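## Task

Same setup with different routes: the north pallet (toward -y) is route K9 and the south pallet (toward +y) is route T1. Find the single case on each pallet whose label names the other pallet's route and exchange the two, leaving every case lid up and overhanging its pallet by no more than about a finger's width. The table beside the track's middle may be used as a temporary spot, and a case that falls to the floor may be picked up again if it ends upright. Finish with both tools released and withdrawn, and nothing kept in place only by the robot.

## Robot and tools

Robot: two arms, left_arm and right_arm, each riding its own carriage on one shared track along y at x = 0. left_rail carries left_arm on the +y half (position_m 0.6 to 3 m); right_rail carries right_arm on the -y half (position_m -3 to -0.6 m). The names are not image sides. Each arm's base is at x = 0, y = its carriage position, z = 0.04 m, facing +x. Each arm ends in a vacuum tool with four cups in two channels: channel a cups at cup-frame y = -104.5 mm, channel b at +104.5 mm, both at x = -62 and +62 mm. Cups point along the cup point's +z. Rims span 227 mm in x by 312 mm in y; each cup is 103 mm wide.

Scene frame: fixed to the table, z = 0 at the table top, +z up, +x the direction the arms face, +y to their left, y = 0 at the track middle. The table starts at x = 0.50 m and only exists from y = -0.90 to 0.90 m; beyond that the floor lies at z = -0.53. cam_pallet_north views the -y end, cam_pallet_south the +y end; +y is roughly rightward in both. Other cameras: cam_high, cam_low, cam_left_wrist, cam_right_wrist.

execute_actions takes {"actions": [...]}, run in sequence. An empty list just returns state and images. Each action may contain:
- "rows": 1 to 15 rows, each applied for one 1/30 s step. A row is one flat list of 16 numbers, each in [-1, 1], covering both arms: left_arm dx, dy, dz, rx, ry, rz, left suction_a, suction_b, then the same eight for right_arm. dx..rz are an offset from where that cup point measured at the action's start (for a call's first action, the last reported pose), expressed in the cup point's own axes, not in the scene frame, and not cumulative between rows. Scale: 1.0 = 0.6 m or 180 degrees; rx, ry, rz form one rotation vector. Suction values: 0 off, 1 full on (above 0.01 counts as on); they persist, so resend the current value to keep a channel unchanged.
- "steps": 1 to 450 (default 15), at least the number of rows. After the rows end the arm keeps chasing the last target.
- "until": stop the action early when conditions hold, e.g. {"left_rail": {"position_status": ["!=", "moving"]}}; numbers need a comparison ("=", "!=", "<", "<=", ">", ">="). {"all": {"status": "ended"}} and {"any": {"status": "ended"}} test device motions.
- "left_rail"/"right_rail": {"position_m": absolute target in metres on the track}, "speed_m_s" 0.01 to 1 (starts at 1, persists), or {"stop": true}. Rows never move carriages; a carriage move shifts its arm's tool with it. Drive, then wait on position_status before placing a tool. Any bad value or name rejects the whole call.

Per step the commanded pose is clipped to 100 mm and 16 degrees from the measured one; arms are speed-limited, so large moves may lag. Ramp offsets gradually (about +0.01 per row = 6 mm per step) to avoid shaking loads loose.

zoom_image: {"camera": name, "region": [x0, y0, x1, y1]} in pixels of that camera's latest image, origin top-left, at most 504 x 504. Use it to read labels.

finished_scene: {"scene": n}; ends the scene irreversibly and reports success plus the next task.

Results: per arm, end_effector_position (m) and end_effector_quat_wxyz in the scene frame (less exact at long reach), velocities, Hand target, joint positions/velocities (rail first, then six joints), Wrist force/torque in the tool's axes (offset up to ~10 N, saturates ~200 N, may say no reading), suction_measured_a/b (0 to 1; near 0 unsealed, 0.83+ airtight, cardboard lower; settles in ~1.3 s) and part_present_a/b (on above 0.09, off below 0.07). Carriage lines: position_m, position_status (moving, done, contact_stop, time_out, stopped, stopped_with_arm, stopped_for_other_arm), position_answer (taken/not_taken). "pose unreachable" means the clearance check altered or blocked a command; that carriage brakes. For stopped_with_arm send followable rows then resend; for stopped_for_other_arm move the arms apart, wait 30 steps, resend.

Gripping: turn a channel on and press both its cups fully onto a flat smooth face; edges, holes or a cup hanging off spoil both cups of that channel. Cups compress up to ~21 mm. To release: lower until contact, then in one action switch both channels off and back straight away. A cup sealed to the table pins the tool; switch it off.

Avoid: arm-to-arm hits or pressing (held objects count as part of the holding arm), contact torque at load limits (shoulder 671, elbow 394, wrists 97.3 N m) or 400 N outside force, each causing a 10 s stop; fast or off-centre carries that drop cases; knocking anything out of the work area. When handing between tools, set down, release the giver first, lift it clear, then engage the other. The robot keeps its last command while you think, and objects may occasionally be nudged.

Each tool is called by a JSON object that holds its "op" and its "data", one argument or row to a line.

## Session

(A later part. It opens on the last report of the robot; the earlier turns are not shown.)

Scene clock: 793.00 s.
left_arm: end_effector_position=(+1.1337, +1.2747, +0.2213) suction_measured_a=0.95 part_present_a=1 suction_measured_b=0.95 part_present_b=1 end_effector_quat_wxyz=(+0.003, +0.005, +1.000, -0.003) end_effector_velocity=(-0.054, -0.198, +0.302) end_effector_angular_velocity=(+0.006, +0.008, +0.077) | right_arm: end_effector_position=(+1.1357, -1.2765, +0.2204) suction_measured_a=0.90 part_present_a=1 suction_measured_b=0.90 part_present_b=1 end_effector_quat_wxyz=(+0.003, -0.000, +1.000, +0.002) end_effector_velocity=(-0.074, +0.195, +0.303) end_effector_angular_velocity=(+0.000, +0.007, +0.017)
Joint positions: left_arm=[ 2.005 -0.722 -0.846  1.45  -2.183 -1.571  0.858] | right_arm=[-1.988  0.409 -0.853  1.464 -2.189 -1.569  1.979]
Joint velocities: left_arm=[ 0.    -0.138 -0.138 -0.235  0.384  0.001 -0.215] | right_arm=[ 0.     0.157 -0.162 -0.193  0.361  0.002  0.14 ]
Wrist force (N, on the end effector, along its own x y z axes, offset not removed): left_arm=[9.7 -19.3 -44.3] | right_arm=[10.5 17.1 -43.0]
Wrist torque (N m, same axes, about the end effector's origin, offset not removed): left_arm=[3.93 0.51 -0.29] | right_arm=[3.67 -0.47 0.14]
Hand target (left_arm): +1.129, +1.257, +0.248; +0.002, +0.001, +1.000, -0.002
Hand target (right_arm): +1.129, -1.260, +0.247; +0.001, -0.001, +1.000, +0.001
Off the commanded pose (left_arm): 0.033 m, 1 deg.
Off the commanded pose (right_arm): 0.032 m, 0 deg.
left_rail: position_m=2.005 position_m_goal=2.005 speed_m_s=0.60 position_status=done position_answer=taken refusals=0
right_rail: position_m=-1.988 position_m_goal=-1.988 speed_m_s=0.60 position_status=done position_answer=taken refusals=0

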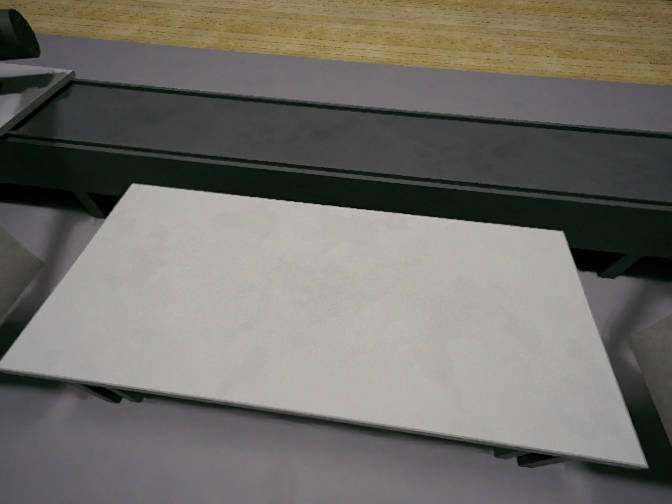

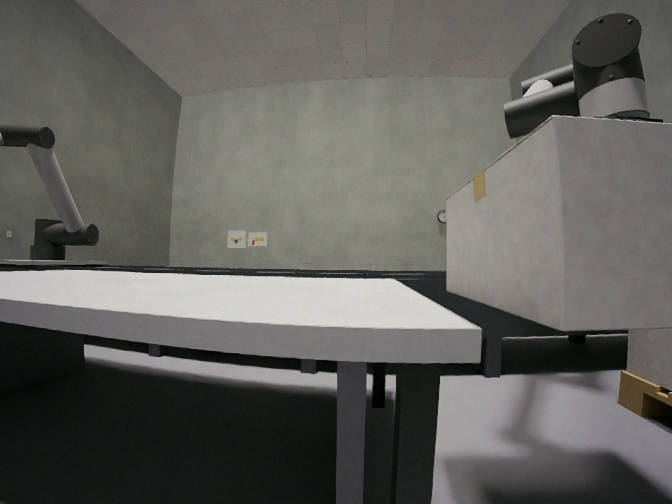

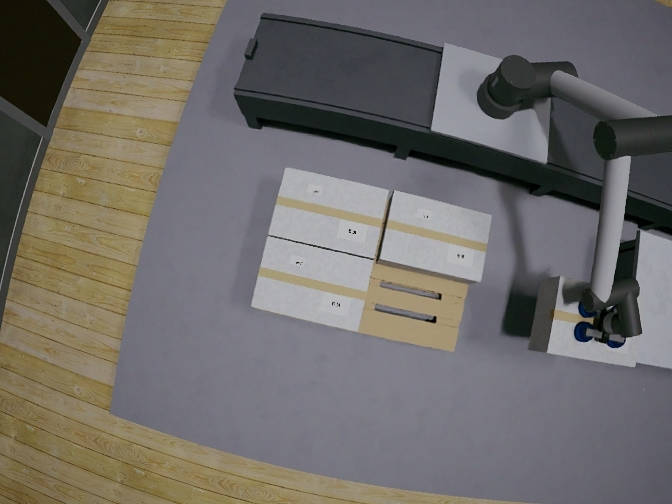

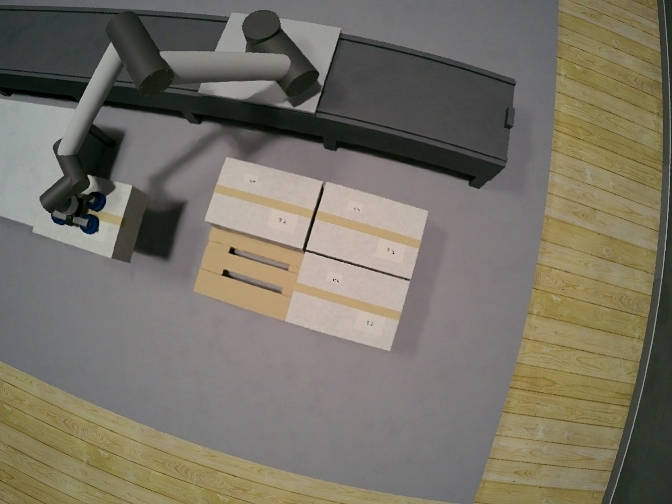

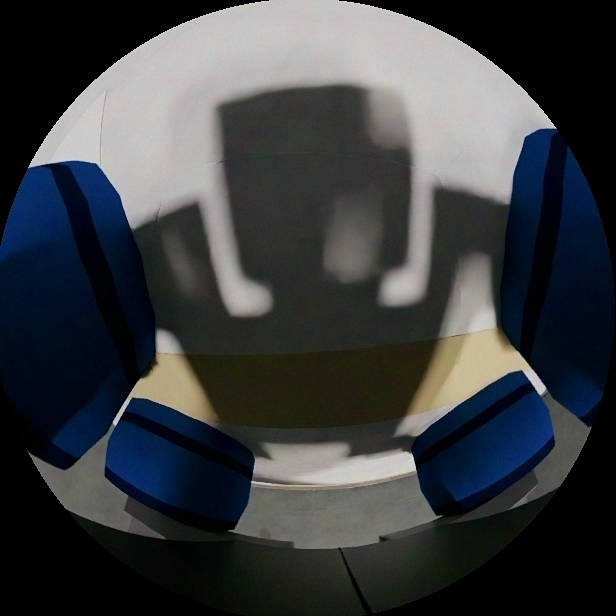

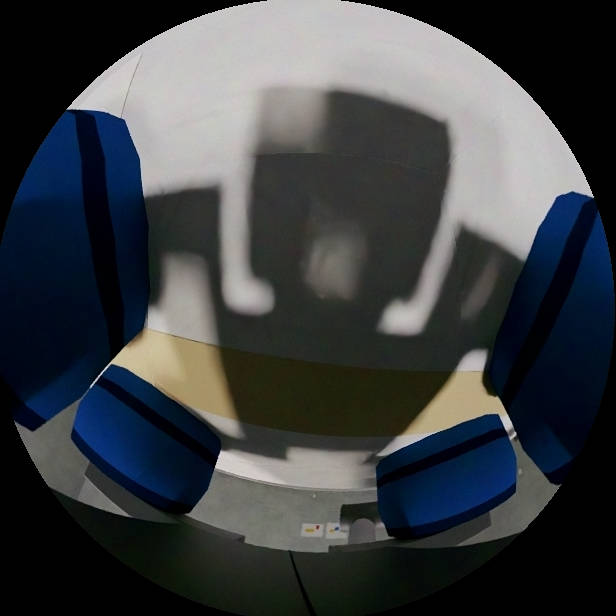

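{"op": "execute_actions", "data": {
  "actions": []
}}

Scene clock: 799.30 s.
left_arm: end_effector_position=(+1.1287, +1.2573, +0.2477) suction_measured_a=0.95 part_present_a=1 suction_measured_b=0.95 part_present_b=1 end_effector_quat_wxyz=(+0.002, +0.001, +1.000, -0.002) end_effector_velocity=(-0.000, -0.000, +0.000) end_effector_angular_velocity=(-0.000, -0.000, -0.000) | right_arm: end_effector_position=(+1.1289, -1.2594, +0.2469) suction_measured_a=0.90 part_present_a=1 suction_measured_b=0.90 part_present_b=1 end_effector_quat_wxyz=(+0.001, -0.001, +1.000, +0.001) end_effector_velocity=(+0.000, +0.000, +0.000) end_effector_angular_velocity=(+0.000, -0.000, +0.000)
Joint positions: left_arm=[ 2.005 -0.734 -0.857  1.426 -2.145 -1.571  0.838] | right_arm=[-1.988  0.423 -0.867  1.446 -2.153 -1.569  1.992]
Joint velocities: left_arm=[ 0. -0. -0.  0.  0.  0. -0.] | right_arm=[ 0. -0.  0. -0.  0. -0. -0.]
Wrist force (N, on the end effector, along its own x y z axes, offset not removed): left_arm=[4.5 1.2 -7.6] | right_arm=[2.9 -6.4 -10.4]
Wrist torque (N m, same axes, about the end effector's origin, offset not removed): left_arm=[3.32 0.71 -0.09] | right_arm=[5.80 -0.99 0.43]
Hand target (left_arm): +1.129, +1.257, +0.248; +0.002, +0.001, +1.000, -0.002
Hand target (right_arm): +1.129, -1.260, +0.247; +0.001, -0.001, +1.000, +0.001
Off the commanded pose (left_arm): 0.001 m, 0 deg.
Off the commanded pose (right_arm): 0.000 m, 0 deg.
left_rail: position_m=2.005 position_m_goal=2.005 speed_m_s=0.60 position_status=done position_answer=taken refusals=0
right_rail: position_m=-1.988 position_m_goal=-1.988 speed_m_s=0.60 position_status=done position_answer=taken refusals=0

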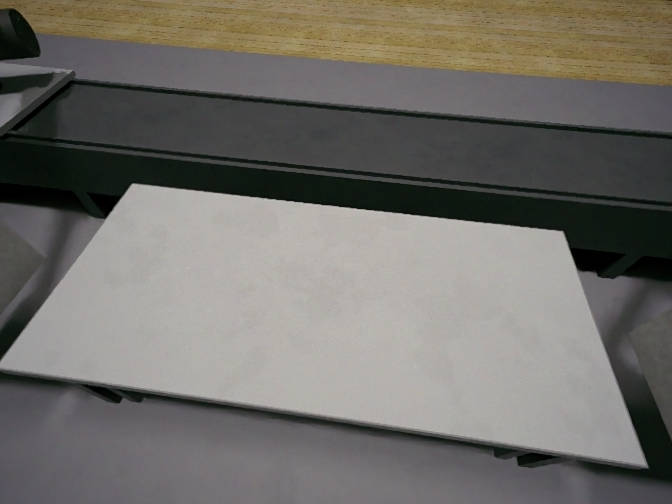

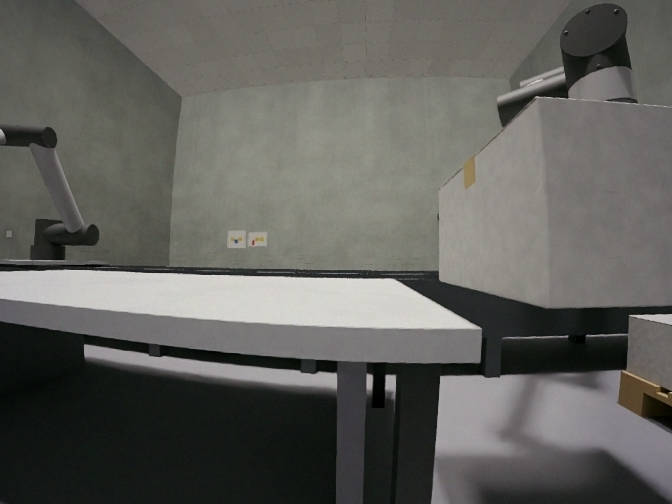

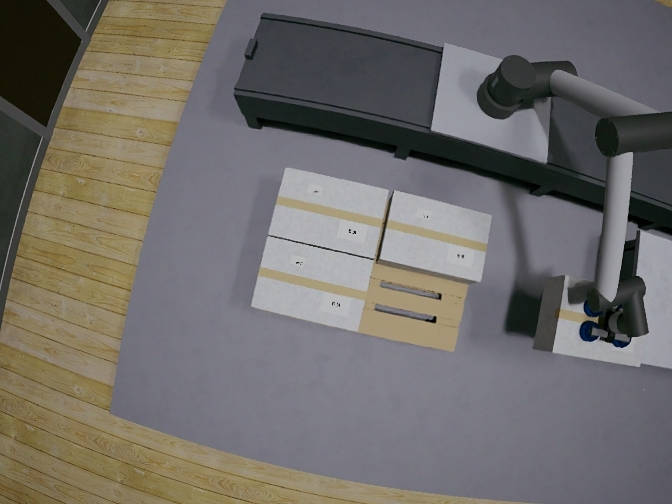

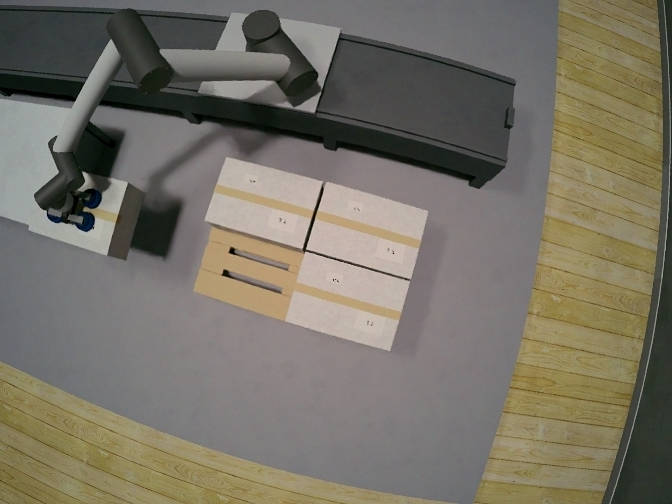

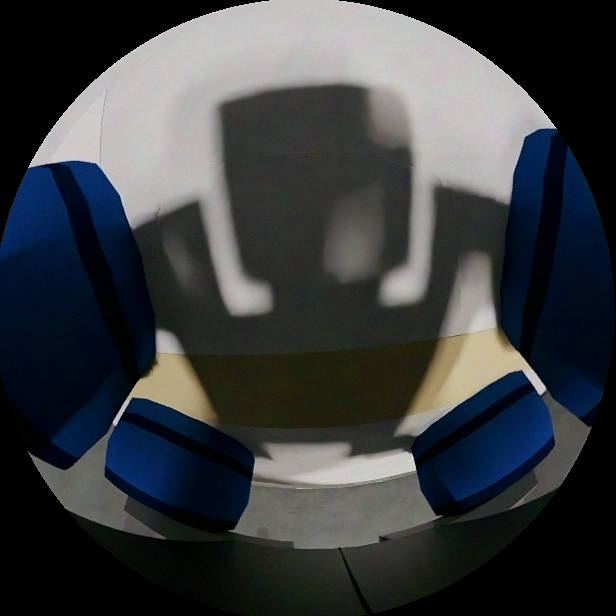

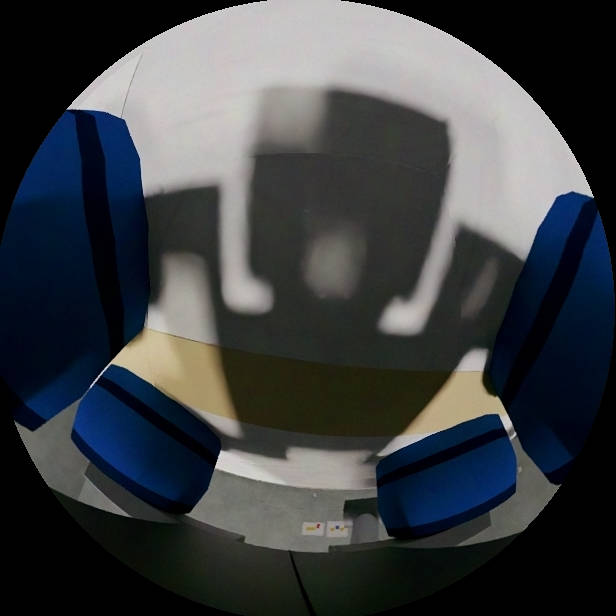

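{"op": "execute_actions", "data": {
  "actions": [
    {"rows":[[0,0,0.01,-0.0011,0.0012,-0.0006,1,1,0,0,0.01,0.0008,0.0008,0.0006,1,1]],"steps":1,"left_rail":{"position_m":1.2327,"speed_m_s":0.5},"right_rail":{"position_m":-0.8636,"speed_m_s":0.5}}
  ]
}}

Scene clock: 823.70 s.
left_arm: end_effector_position=(+1.1287, +1.2573, +0.2477) suction_measured_a=0.95 part_present_a=1 suction_measured_b=0.95 part_present_b=1 end_effector_quat_wxyz=(+0.002, +0.001, +1.000, -0.002) end_effector_velocity=(+0.000, -0.000, +0.000) end_effector_angular_velocity=(-0.000, -0.000, +0.000) | right_arm: end_effector_position=(+1.1289, -1.2594, +0.2469) suction_measured_a=0.90 part_present_a=1 suction_measured_b=0.90 part_present_b=1 end_effector_quat_wxyz=(+0.001, -0.001, +1.000, +0.001) end_effector_velocity=(-0.000, +0.000, +0.000) end_effector_angular_velocity=(+0.000, +0.000, -0.000)
Joint positions: left_arm=[ 2.005 -0.734 -0.857  1.426 -2.145 -1.571  0.838] | right_arm=[-1.988  0.423 -0.867  1.446 -2.153 -1.569  1.992]
Joint velocities: left_arm=[ 0. -0.  0. -0. -0. -0. -0.] | right_arm=[ 0.  0. -0.  0.  0.  0.  0.]
Wrist force (N, on the end effector, along its own x y z axes, offset not removed): left_arm=[4.3 0.4 -15.1] | right_arm=[-0.2 -6.5 -7.8]
Wrist torque (N m, same axes, about the end effector's origin, offset not removed): left_arm=[3.48 0.90 0.00] | right_arm=[5.91 -0.54 0.43]
Hand target (left_arm): +1.129, +1.255, +0.242; +0.000, -0.000, +1.000, -0.000
Hand target (right_arm): +1.129, -1.257, +0.241; +0.000, +0.000, +1.000, +0.000
Off the commanded pose (left_arm): 0.006 m, 0 deg.
Off the commanded pose (right_arm): 0.006 m, 0 deg.
left_rail: position_m=2.005 position_m_goal=1.233 speed_m_s=0.50 position_status=moving position_answer=taken refusals=0
right_rail: position_m=-1.988 position_m_goal=-0.864 speed_m_s=0.50 position_status=moving position_answer=taken refusals=0

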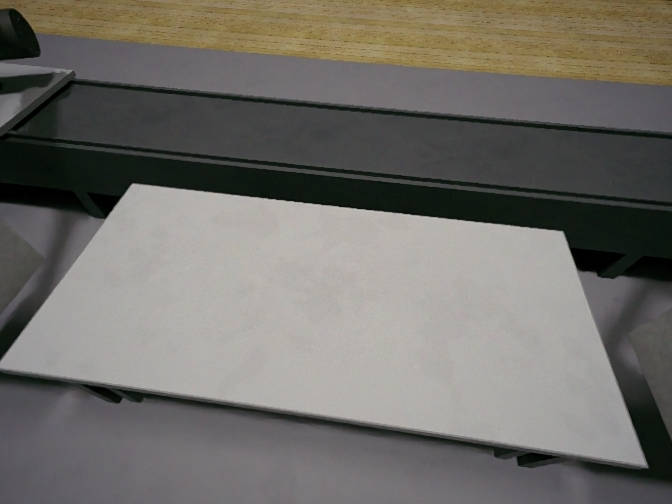

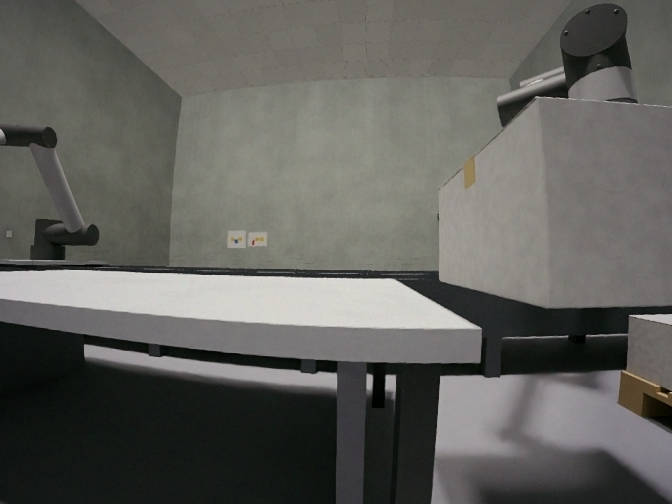

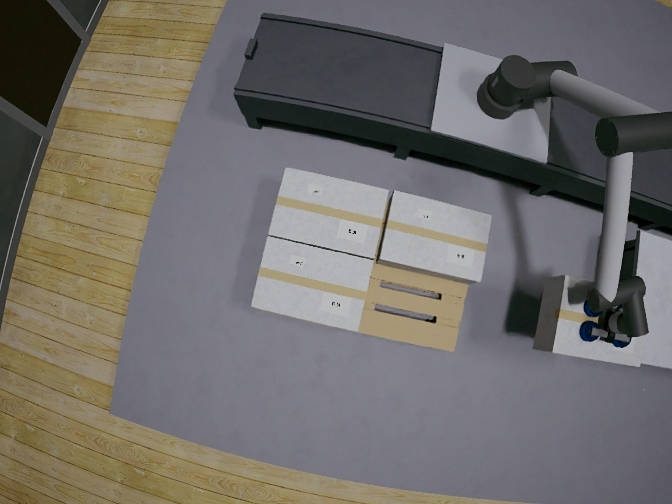

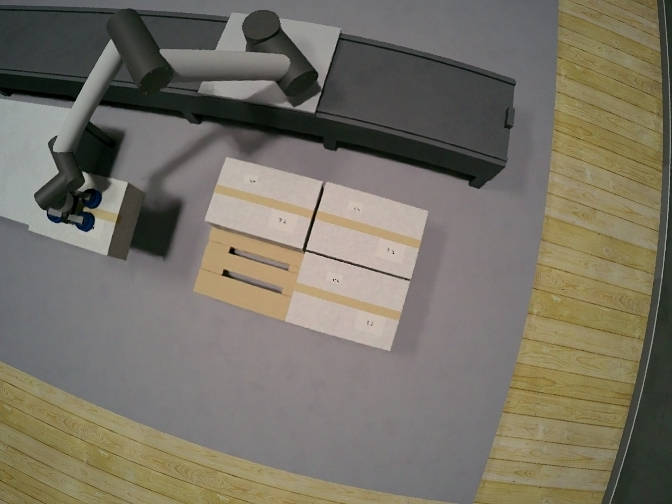

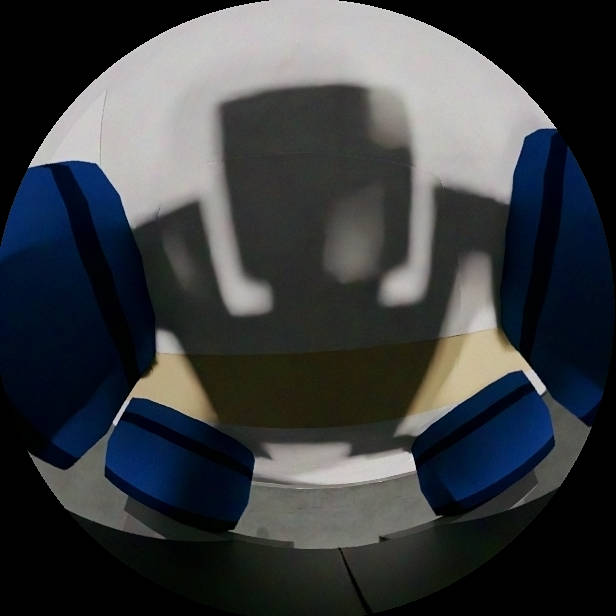

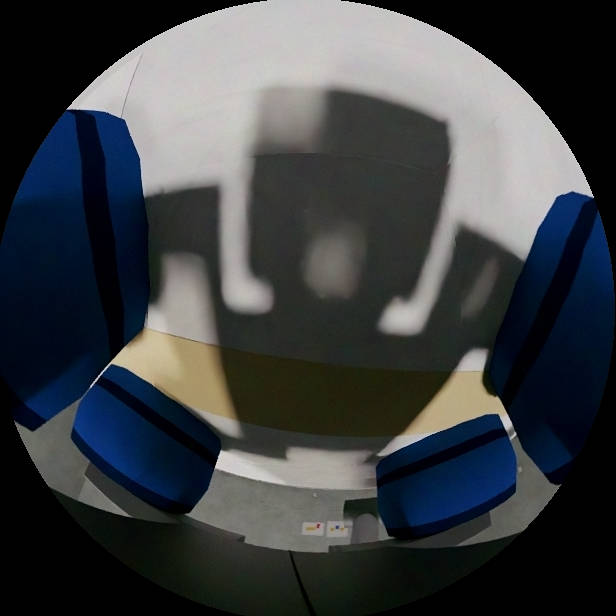

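{"op": "execute_actions", "data": {
  "actions": []
}}

Scene clock: 840.30 s.
left_arm: end_effector_position=(+1.1287, +0.4850, +0.2417) suction_measured_a=0.95 part_present_a=1 suction_measured_b=0.95 part_present_b=1 end_effector_quat_wxyz=(+0.000, -0.000, +1.000, -0.000) end_effector_velocity=(+0.000, -0.000, +0.000) end_effector_angular_velocity=(-0.000, -0.000, -0.000) | right_arm: end_effector_position=(+1.1288, -0.1350, +0.2409) suction_measured_a=0.90 part_present_a=1 suction_measured_b=0.90 part_present_b=1 end_effector_quat_wxyz=(+0.000, +0.000, +1.000, +0.000) end_effector_velocity=(-0.000, +0.000, +0.000) end_effector_angular_velocity=(+0.000, -0.000, +0.000)
Joint positions: left_arm=[ 1.233 -0.734 -0.852  1.426 -2.144 -1.571  0.836] | right_arm=[-0.863  0.423 -0.862  1.446 -2.155 -1.571  1.994]
Joint velocities: left_arm=[ 0. -0. -0. -0.  0. -0. -0.] | right_arm=[ 0.  0.  0. -0. -0. -0. -0.]
Wrist force (N, on the end effector, along its own x y z axes, offset not removed): left_arm=[1.2 -3.0 -12.7] | right_arm=[1.2 -3.3 -7.3]
Wrist torque (N m, same axes, about the end effector's origin, offset not removed): left_arm=[2.89 1.09 -0.10] | right_arm=[6.32 -0.84 0.45]
Hand target (left_arm): +1.129, +0.485, +0.242; +0.000, -0.000, +1.000, -0.000
Hand target (right_arm): +1.129, -0.135, +0.241; +0.000, +0.000, +1.000, +0.000
Off the commanded pose (left_arm): 0.000 m, 0 deg.
Off the commanded pose (right_arm): 0.000 m, 0 deg.
left_rail: position_m=1.233 position_m_goal=1.233 speed_m_s=0.50 position_status=done position_answer=taken refusals=0
right_rail: position_m=-0.863 position_m_goal=-0.864 speed_m_s=0.50 position_status=done position_answer=taken refusals=0

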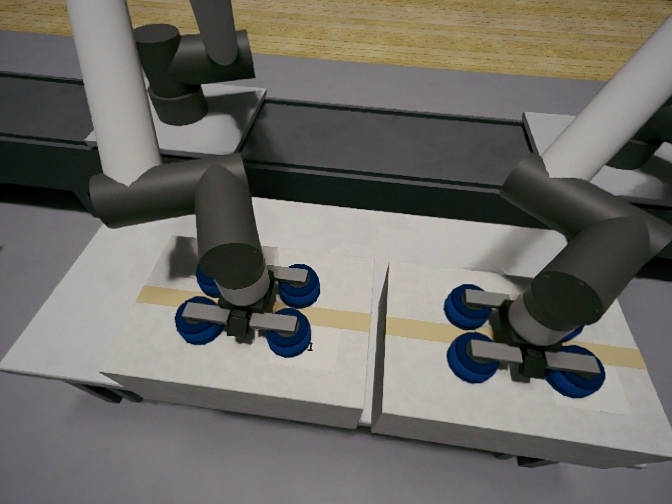

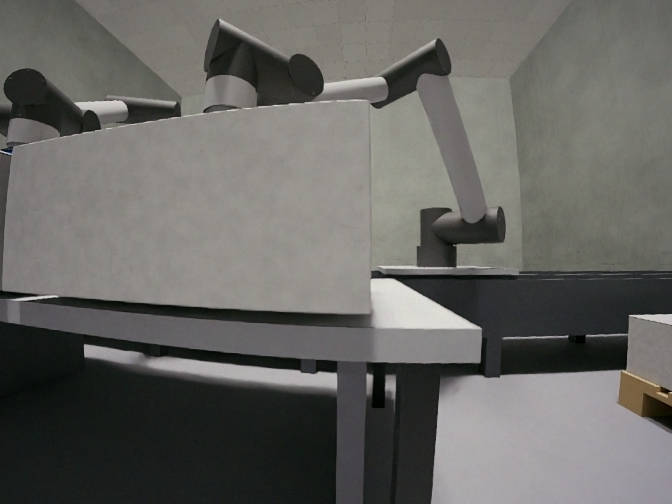

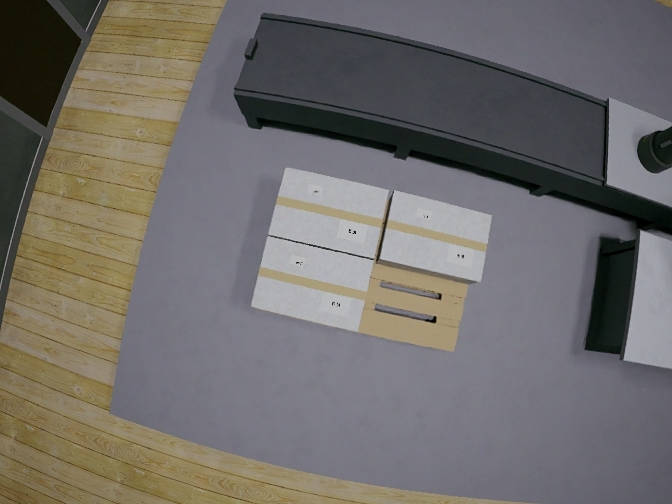

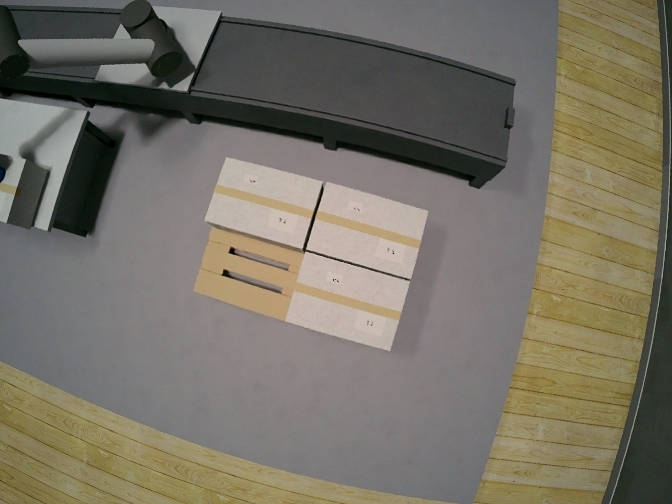

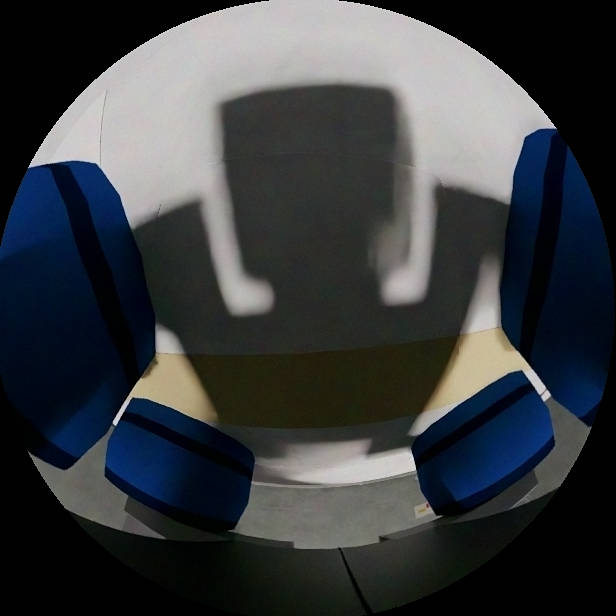

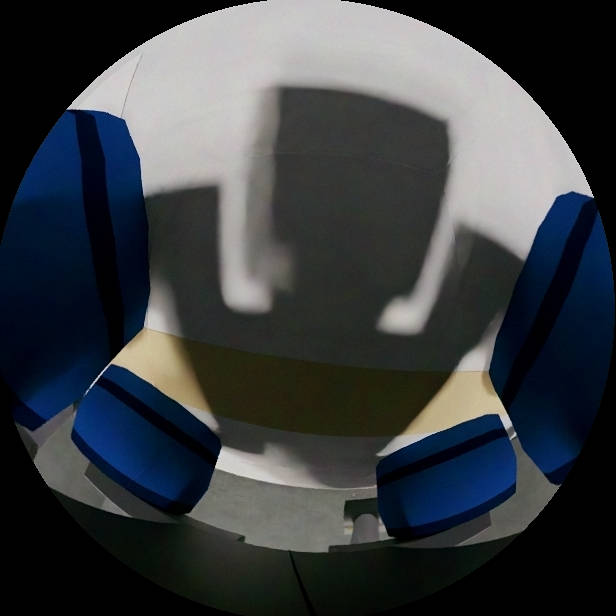

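{"op": "zoom_image", "data": {
  "camera": "cam_low",
  "region": [300, 250, 500, 370]
}}

{"op": "zoom_image", "data": {
  "camera": "cam_low",
  "region": [300, 80, 420, 160]
}}

{"op": "zoom_image", "data": {
  "camera": "cam_high",
  "region": [300, 240, 460, 450]
}}

Region (300, 250, 500, 370) of cam_low's 672x504 image, scaled by 2.520, with more detail than that image has; it fills the top 302 rows of this view, and the rest is white.

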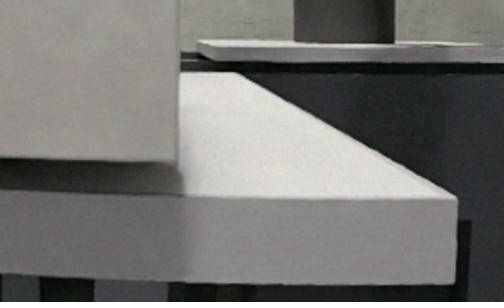

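Region (300, 80, 420, 160) of cam_low's 672x504 image, scaled by 4.200, with more detail than that image has.

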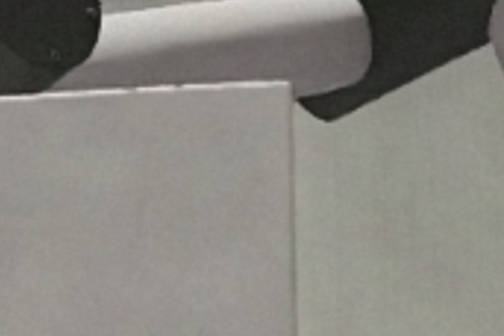

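Region (300, 240, 460, 450) of cam_high's 672x504 image, scaled by 2.400, with more detail than that image has; it fills the left 384 columns of this view, and the rest is white.

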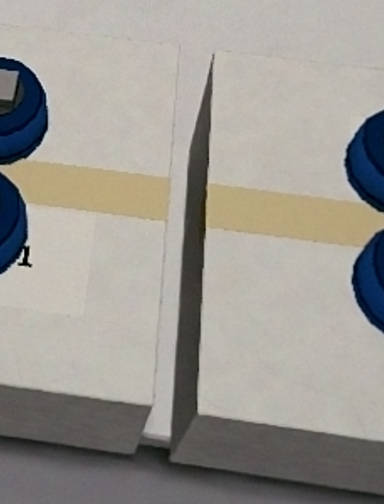

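{"op": "execute_actions", "data": {
  "actions": [
    {"rows":[[0,0,0.00395,0,0,0,1,1,0,0,0.00351,0,0,0,1,1],[0,0,0.0135,0,0,0,1,1,0,0,0.012,0,0,0,1,1],[0,0,0.02305,0,0,0,1,1,0,0,0.02049,0,0,0,1,1],[0,0,0.027,0,0,0,1,1,0,0,0.024,0,0,0,1,1]],"steps":4}
  ]
}}

Scene clock: 897.47 s.
left_arm: end_effector_position=(+1.1289, +0.4848, +0.2384) suction_measured_a=0.95 part_present_a=1 suction_measured_b=0.95 part_present_b=1 end_effector_quat_wxyz=(+0.000, -0.000, +1.000, -0.000) end_effector_velocity=(-0.000, -0.000, -0.088) end_effector_angular_velocity=(-0.001, -0.002, -0.000) | right_arm: end_effector_position=(+1.1291, -0.1348, +0.2378) suction_measured_a=0.90 part_present_a=1 suction_measured_b=0.90 part_present_b=1 end_effector_quat_wxyz=(+0.000, +0.000, +1.000, +0.000) end_effector_velocity=(+0.001, +0.000, -0.077) end_effector_angular_velocity=(+0.001, -0.003, +0.000)
Joint positions: left_arm=[ 1.233 -0.734 -0.85   1.427 -2.149 -1.571  0.836] | right_arm=[-0.863  0.423 -0.86   1.447 -2.159 -1.571  1.994]
Joint velocities: left_arm=[ 0.    -0.     0.056  0.037 -0.095 -0.    -0.   ] | right_arm=[ 0.    -0.     0.05   0.031 -0.084  0.    -0.   ]
Wrist force (N, on the end effector, along its own x y z axes, offset not removed): left_arm=[-4.1 -11.4 -35.7] | right_arm=[-3.7 -0.5 -31.0]
Wrist torque (N m, same axes, about the end effector's origin, offset not removed): left_arm=[2.24 0.47 0.07] | right_arm=[5.01 -1.15 0.65]
Hand target (left_arm): +1.129, +0.485, +0.226; +0.000, -0.000, +1.000, +0.000
Hand target (right_arm): +1.129, -0.135, +0.227; -0.000, +0.000, +1.000, +0.000
Off the commanded pose (left_arm): 0.013 m, 0 deg.
Off the commanded pose (right_arm): 0.011 m, 0 deg.
left_rail: position_m=1.233 position_m_goal=1.233 speed_m_s=0.50 position_status=done position_answer=taken refusals=0
right_rail: position_m=-0.863 position_m_goal=-0.864 speed_m_s=0.50 position_status=done position_answer=taken refusals=0

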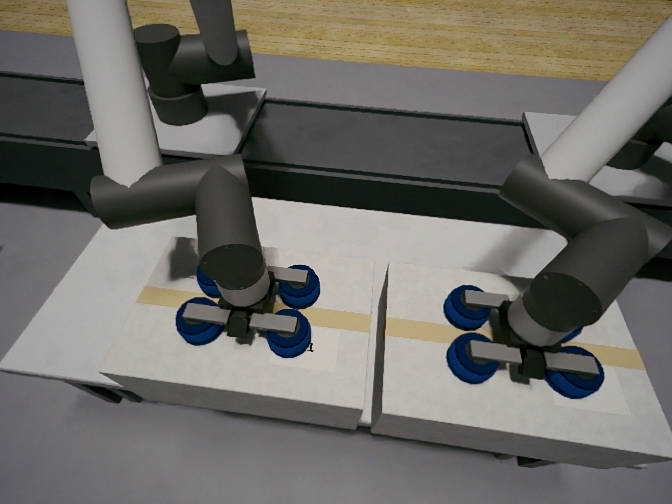

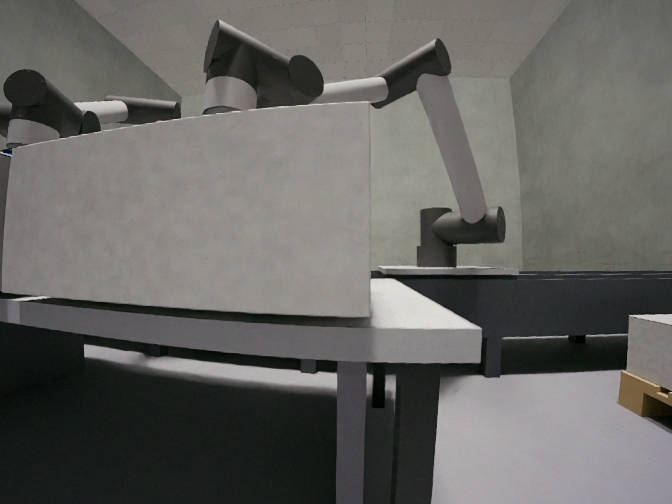

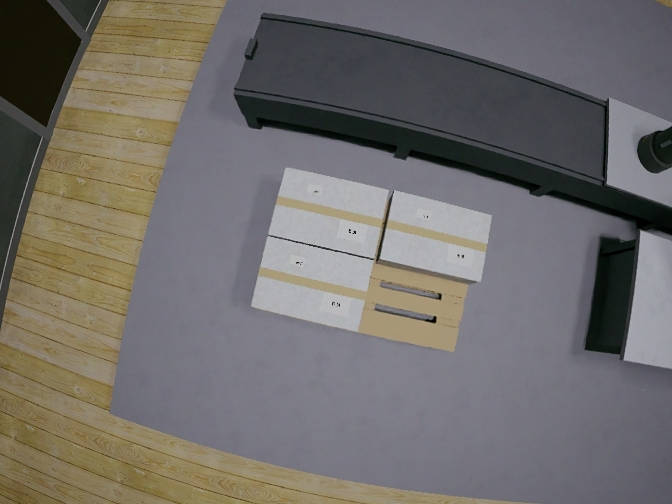

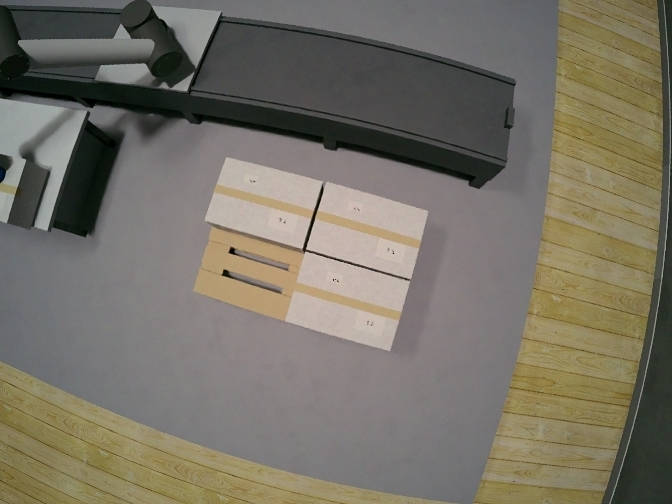

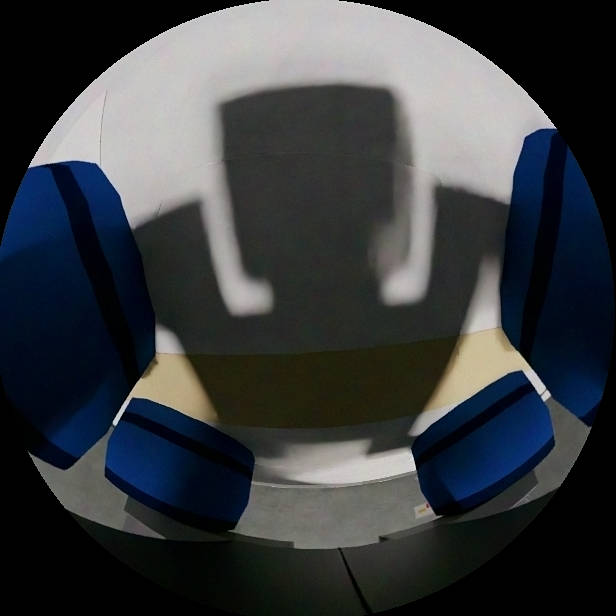

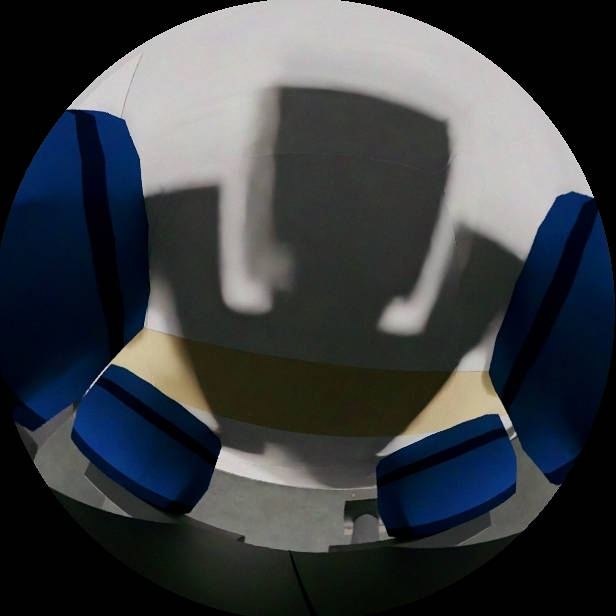

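{"op": "execute_actions", "data": {
  "actions": []
}}

{"op": "zoom_image", "data": {
  "camera": "cam_low",
  "region": [300, 250, 500, 370]
}}

Scene clock: 904.67 s.
left_arm: end_effector_position=(+1.1286, +0.4851, +0.2257) suction_measured_a=0.95 part_present_a=1 suction_measured_b=0.95 part_present_b=1 end_effector_quat_wxyz=(+0.000, -0.000, +1.000, +0.000) end_effector_velocity=(-0.000, -0.000, +0.000) end_effector_angular_velocity=(-0.000, +0.000, +0.000) | right_arm: end_effector_position=(+1.1287, -0.1350, +0.2265) suction_measured_a=0.90 part_present_a=1 suction_measured_b=0.90 part_present_b=1 end_effector_quat_wxyz=(-0.000, +0.000, +1.000, +0.000) end_effector_velocity=(+0.000, -0.000, -0.000) end_effector_angular_velocity=(-0.000, +0.000, -0.000)
Joint positions: left_arm=[ 1.233 -0.734 -0.842  1.432 -2.161 -1.571  0.836] | right_arm=[-0.863  0.423 -0.853  1.452 -2.17  -1.571  1.994]
Joint velocities: left_arm=[ 0.  0. -0.  0. -0. -0. -0.] | right_arm=[ 0. -0.  0. -0.  0. -0. -0.]
Wrist force (N, on the end effector, along its own x y z axes, offset not removed): left_arm=[0.5 -1.2 -11.6] | right_arm=[-2.8 -2.6 -11.3]
Wrist torque (N m, same axes, about the end effector's origin, offset not removed): left_arm=[3.19 1.23 -0.05] | right_arm=[6.40 -0.12 0.42]
Hand target (left_arm): +1.129, +0.485, +0.226; +0.000, -0.000, +1.000, +0.000
Hand target (right_arm): +1.129, -0.135, +0.227; -0.000, +0.000, +1.000, +0.000
Off the commanded pose (left_arm): 0.000 m, 0 deg.
Off the commanded pose (right_arm): 0.000 m, 0 deg.
left_rail: position_m=1.233 position_m_goal=1.233 speed_m_s=0.50 position_status=done position_answer=taken refusals=0
right_rail: position_m=-0.863 position_m_goal=-0.864 speed_m_s=0.50 position_status=done position_answer=taken refusals=0

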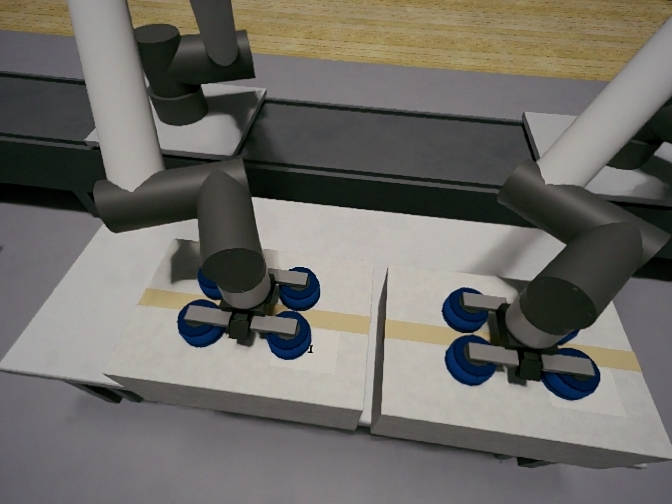

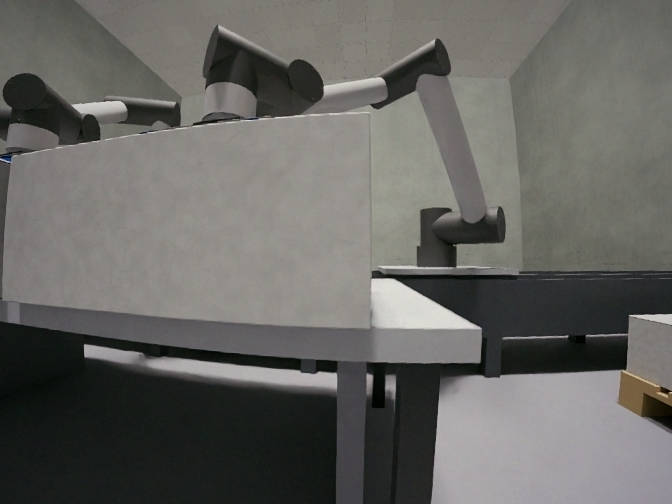

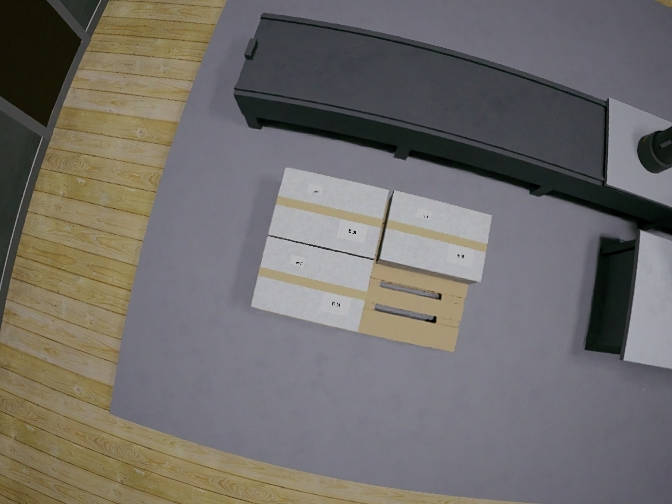

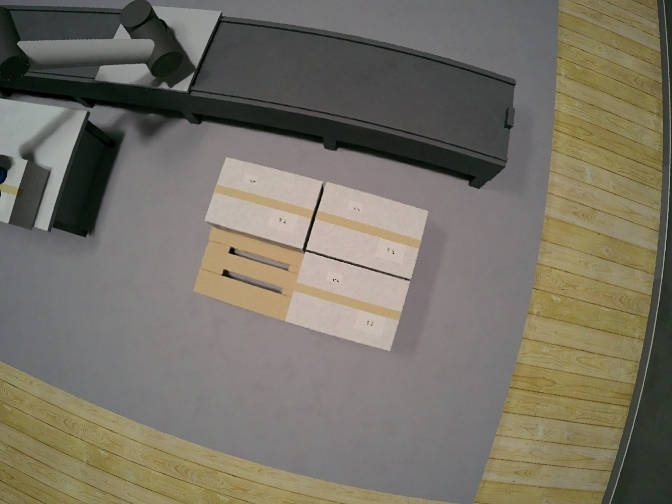

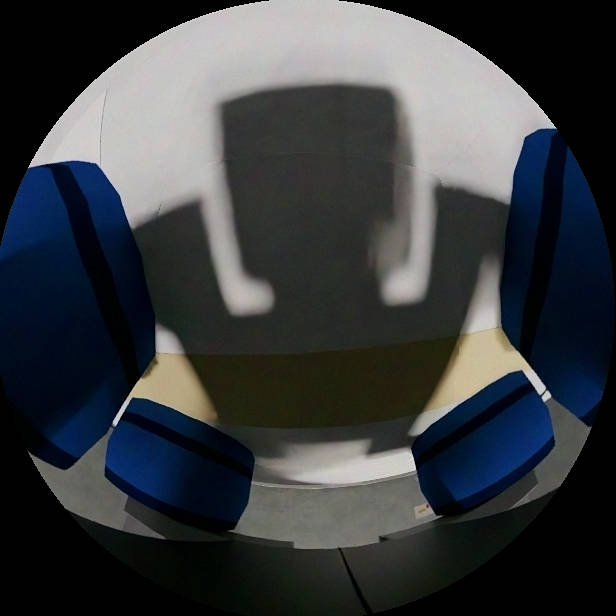

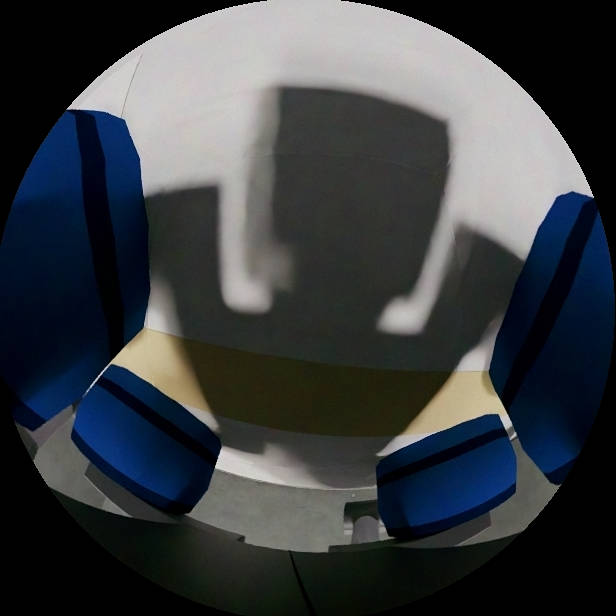

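Region (300, 250, 500, 370) of cam_low's 672x504 image, scaled by 2.520, with more detail than that image has; it fills the top 302 rows of this view, and the rest is white.

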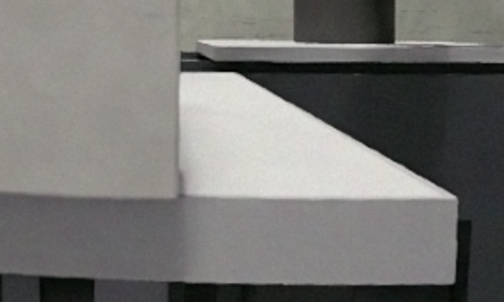

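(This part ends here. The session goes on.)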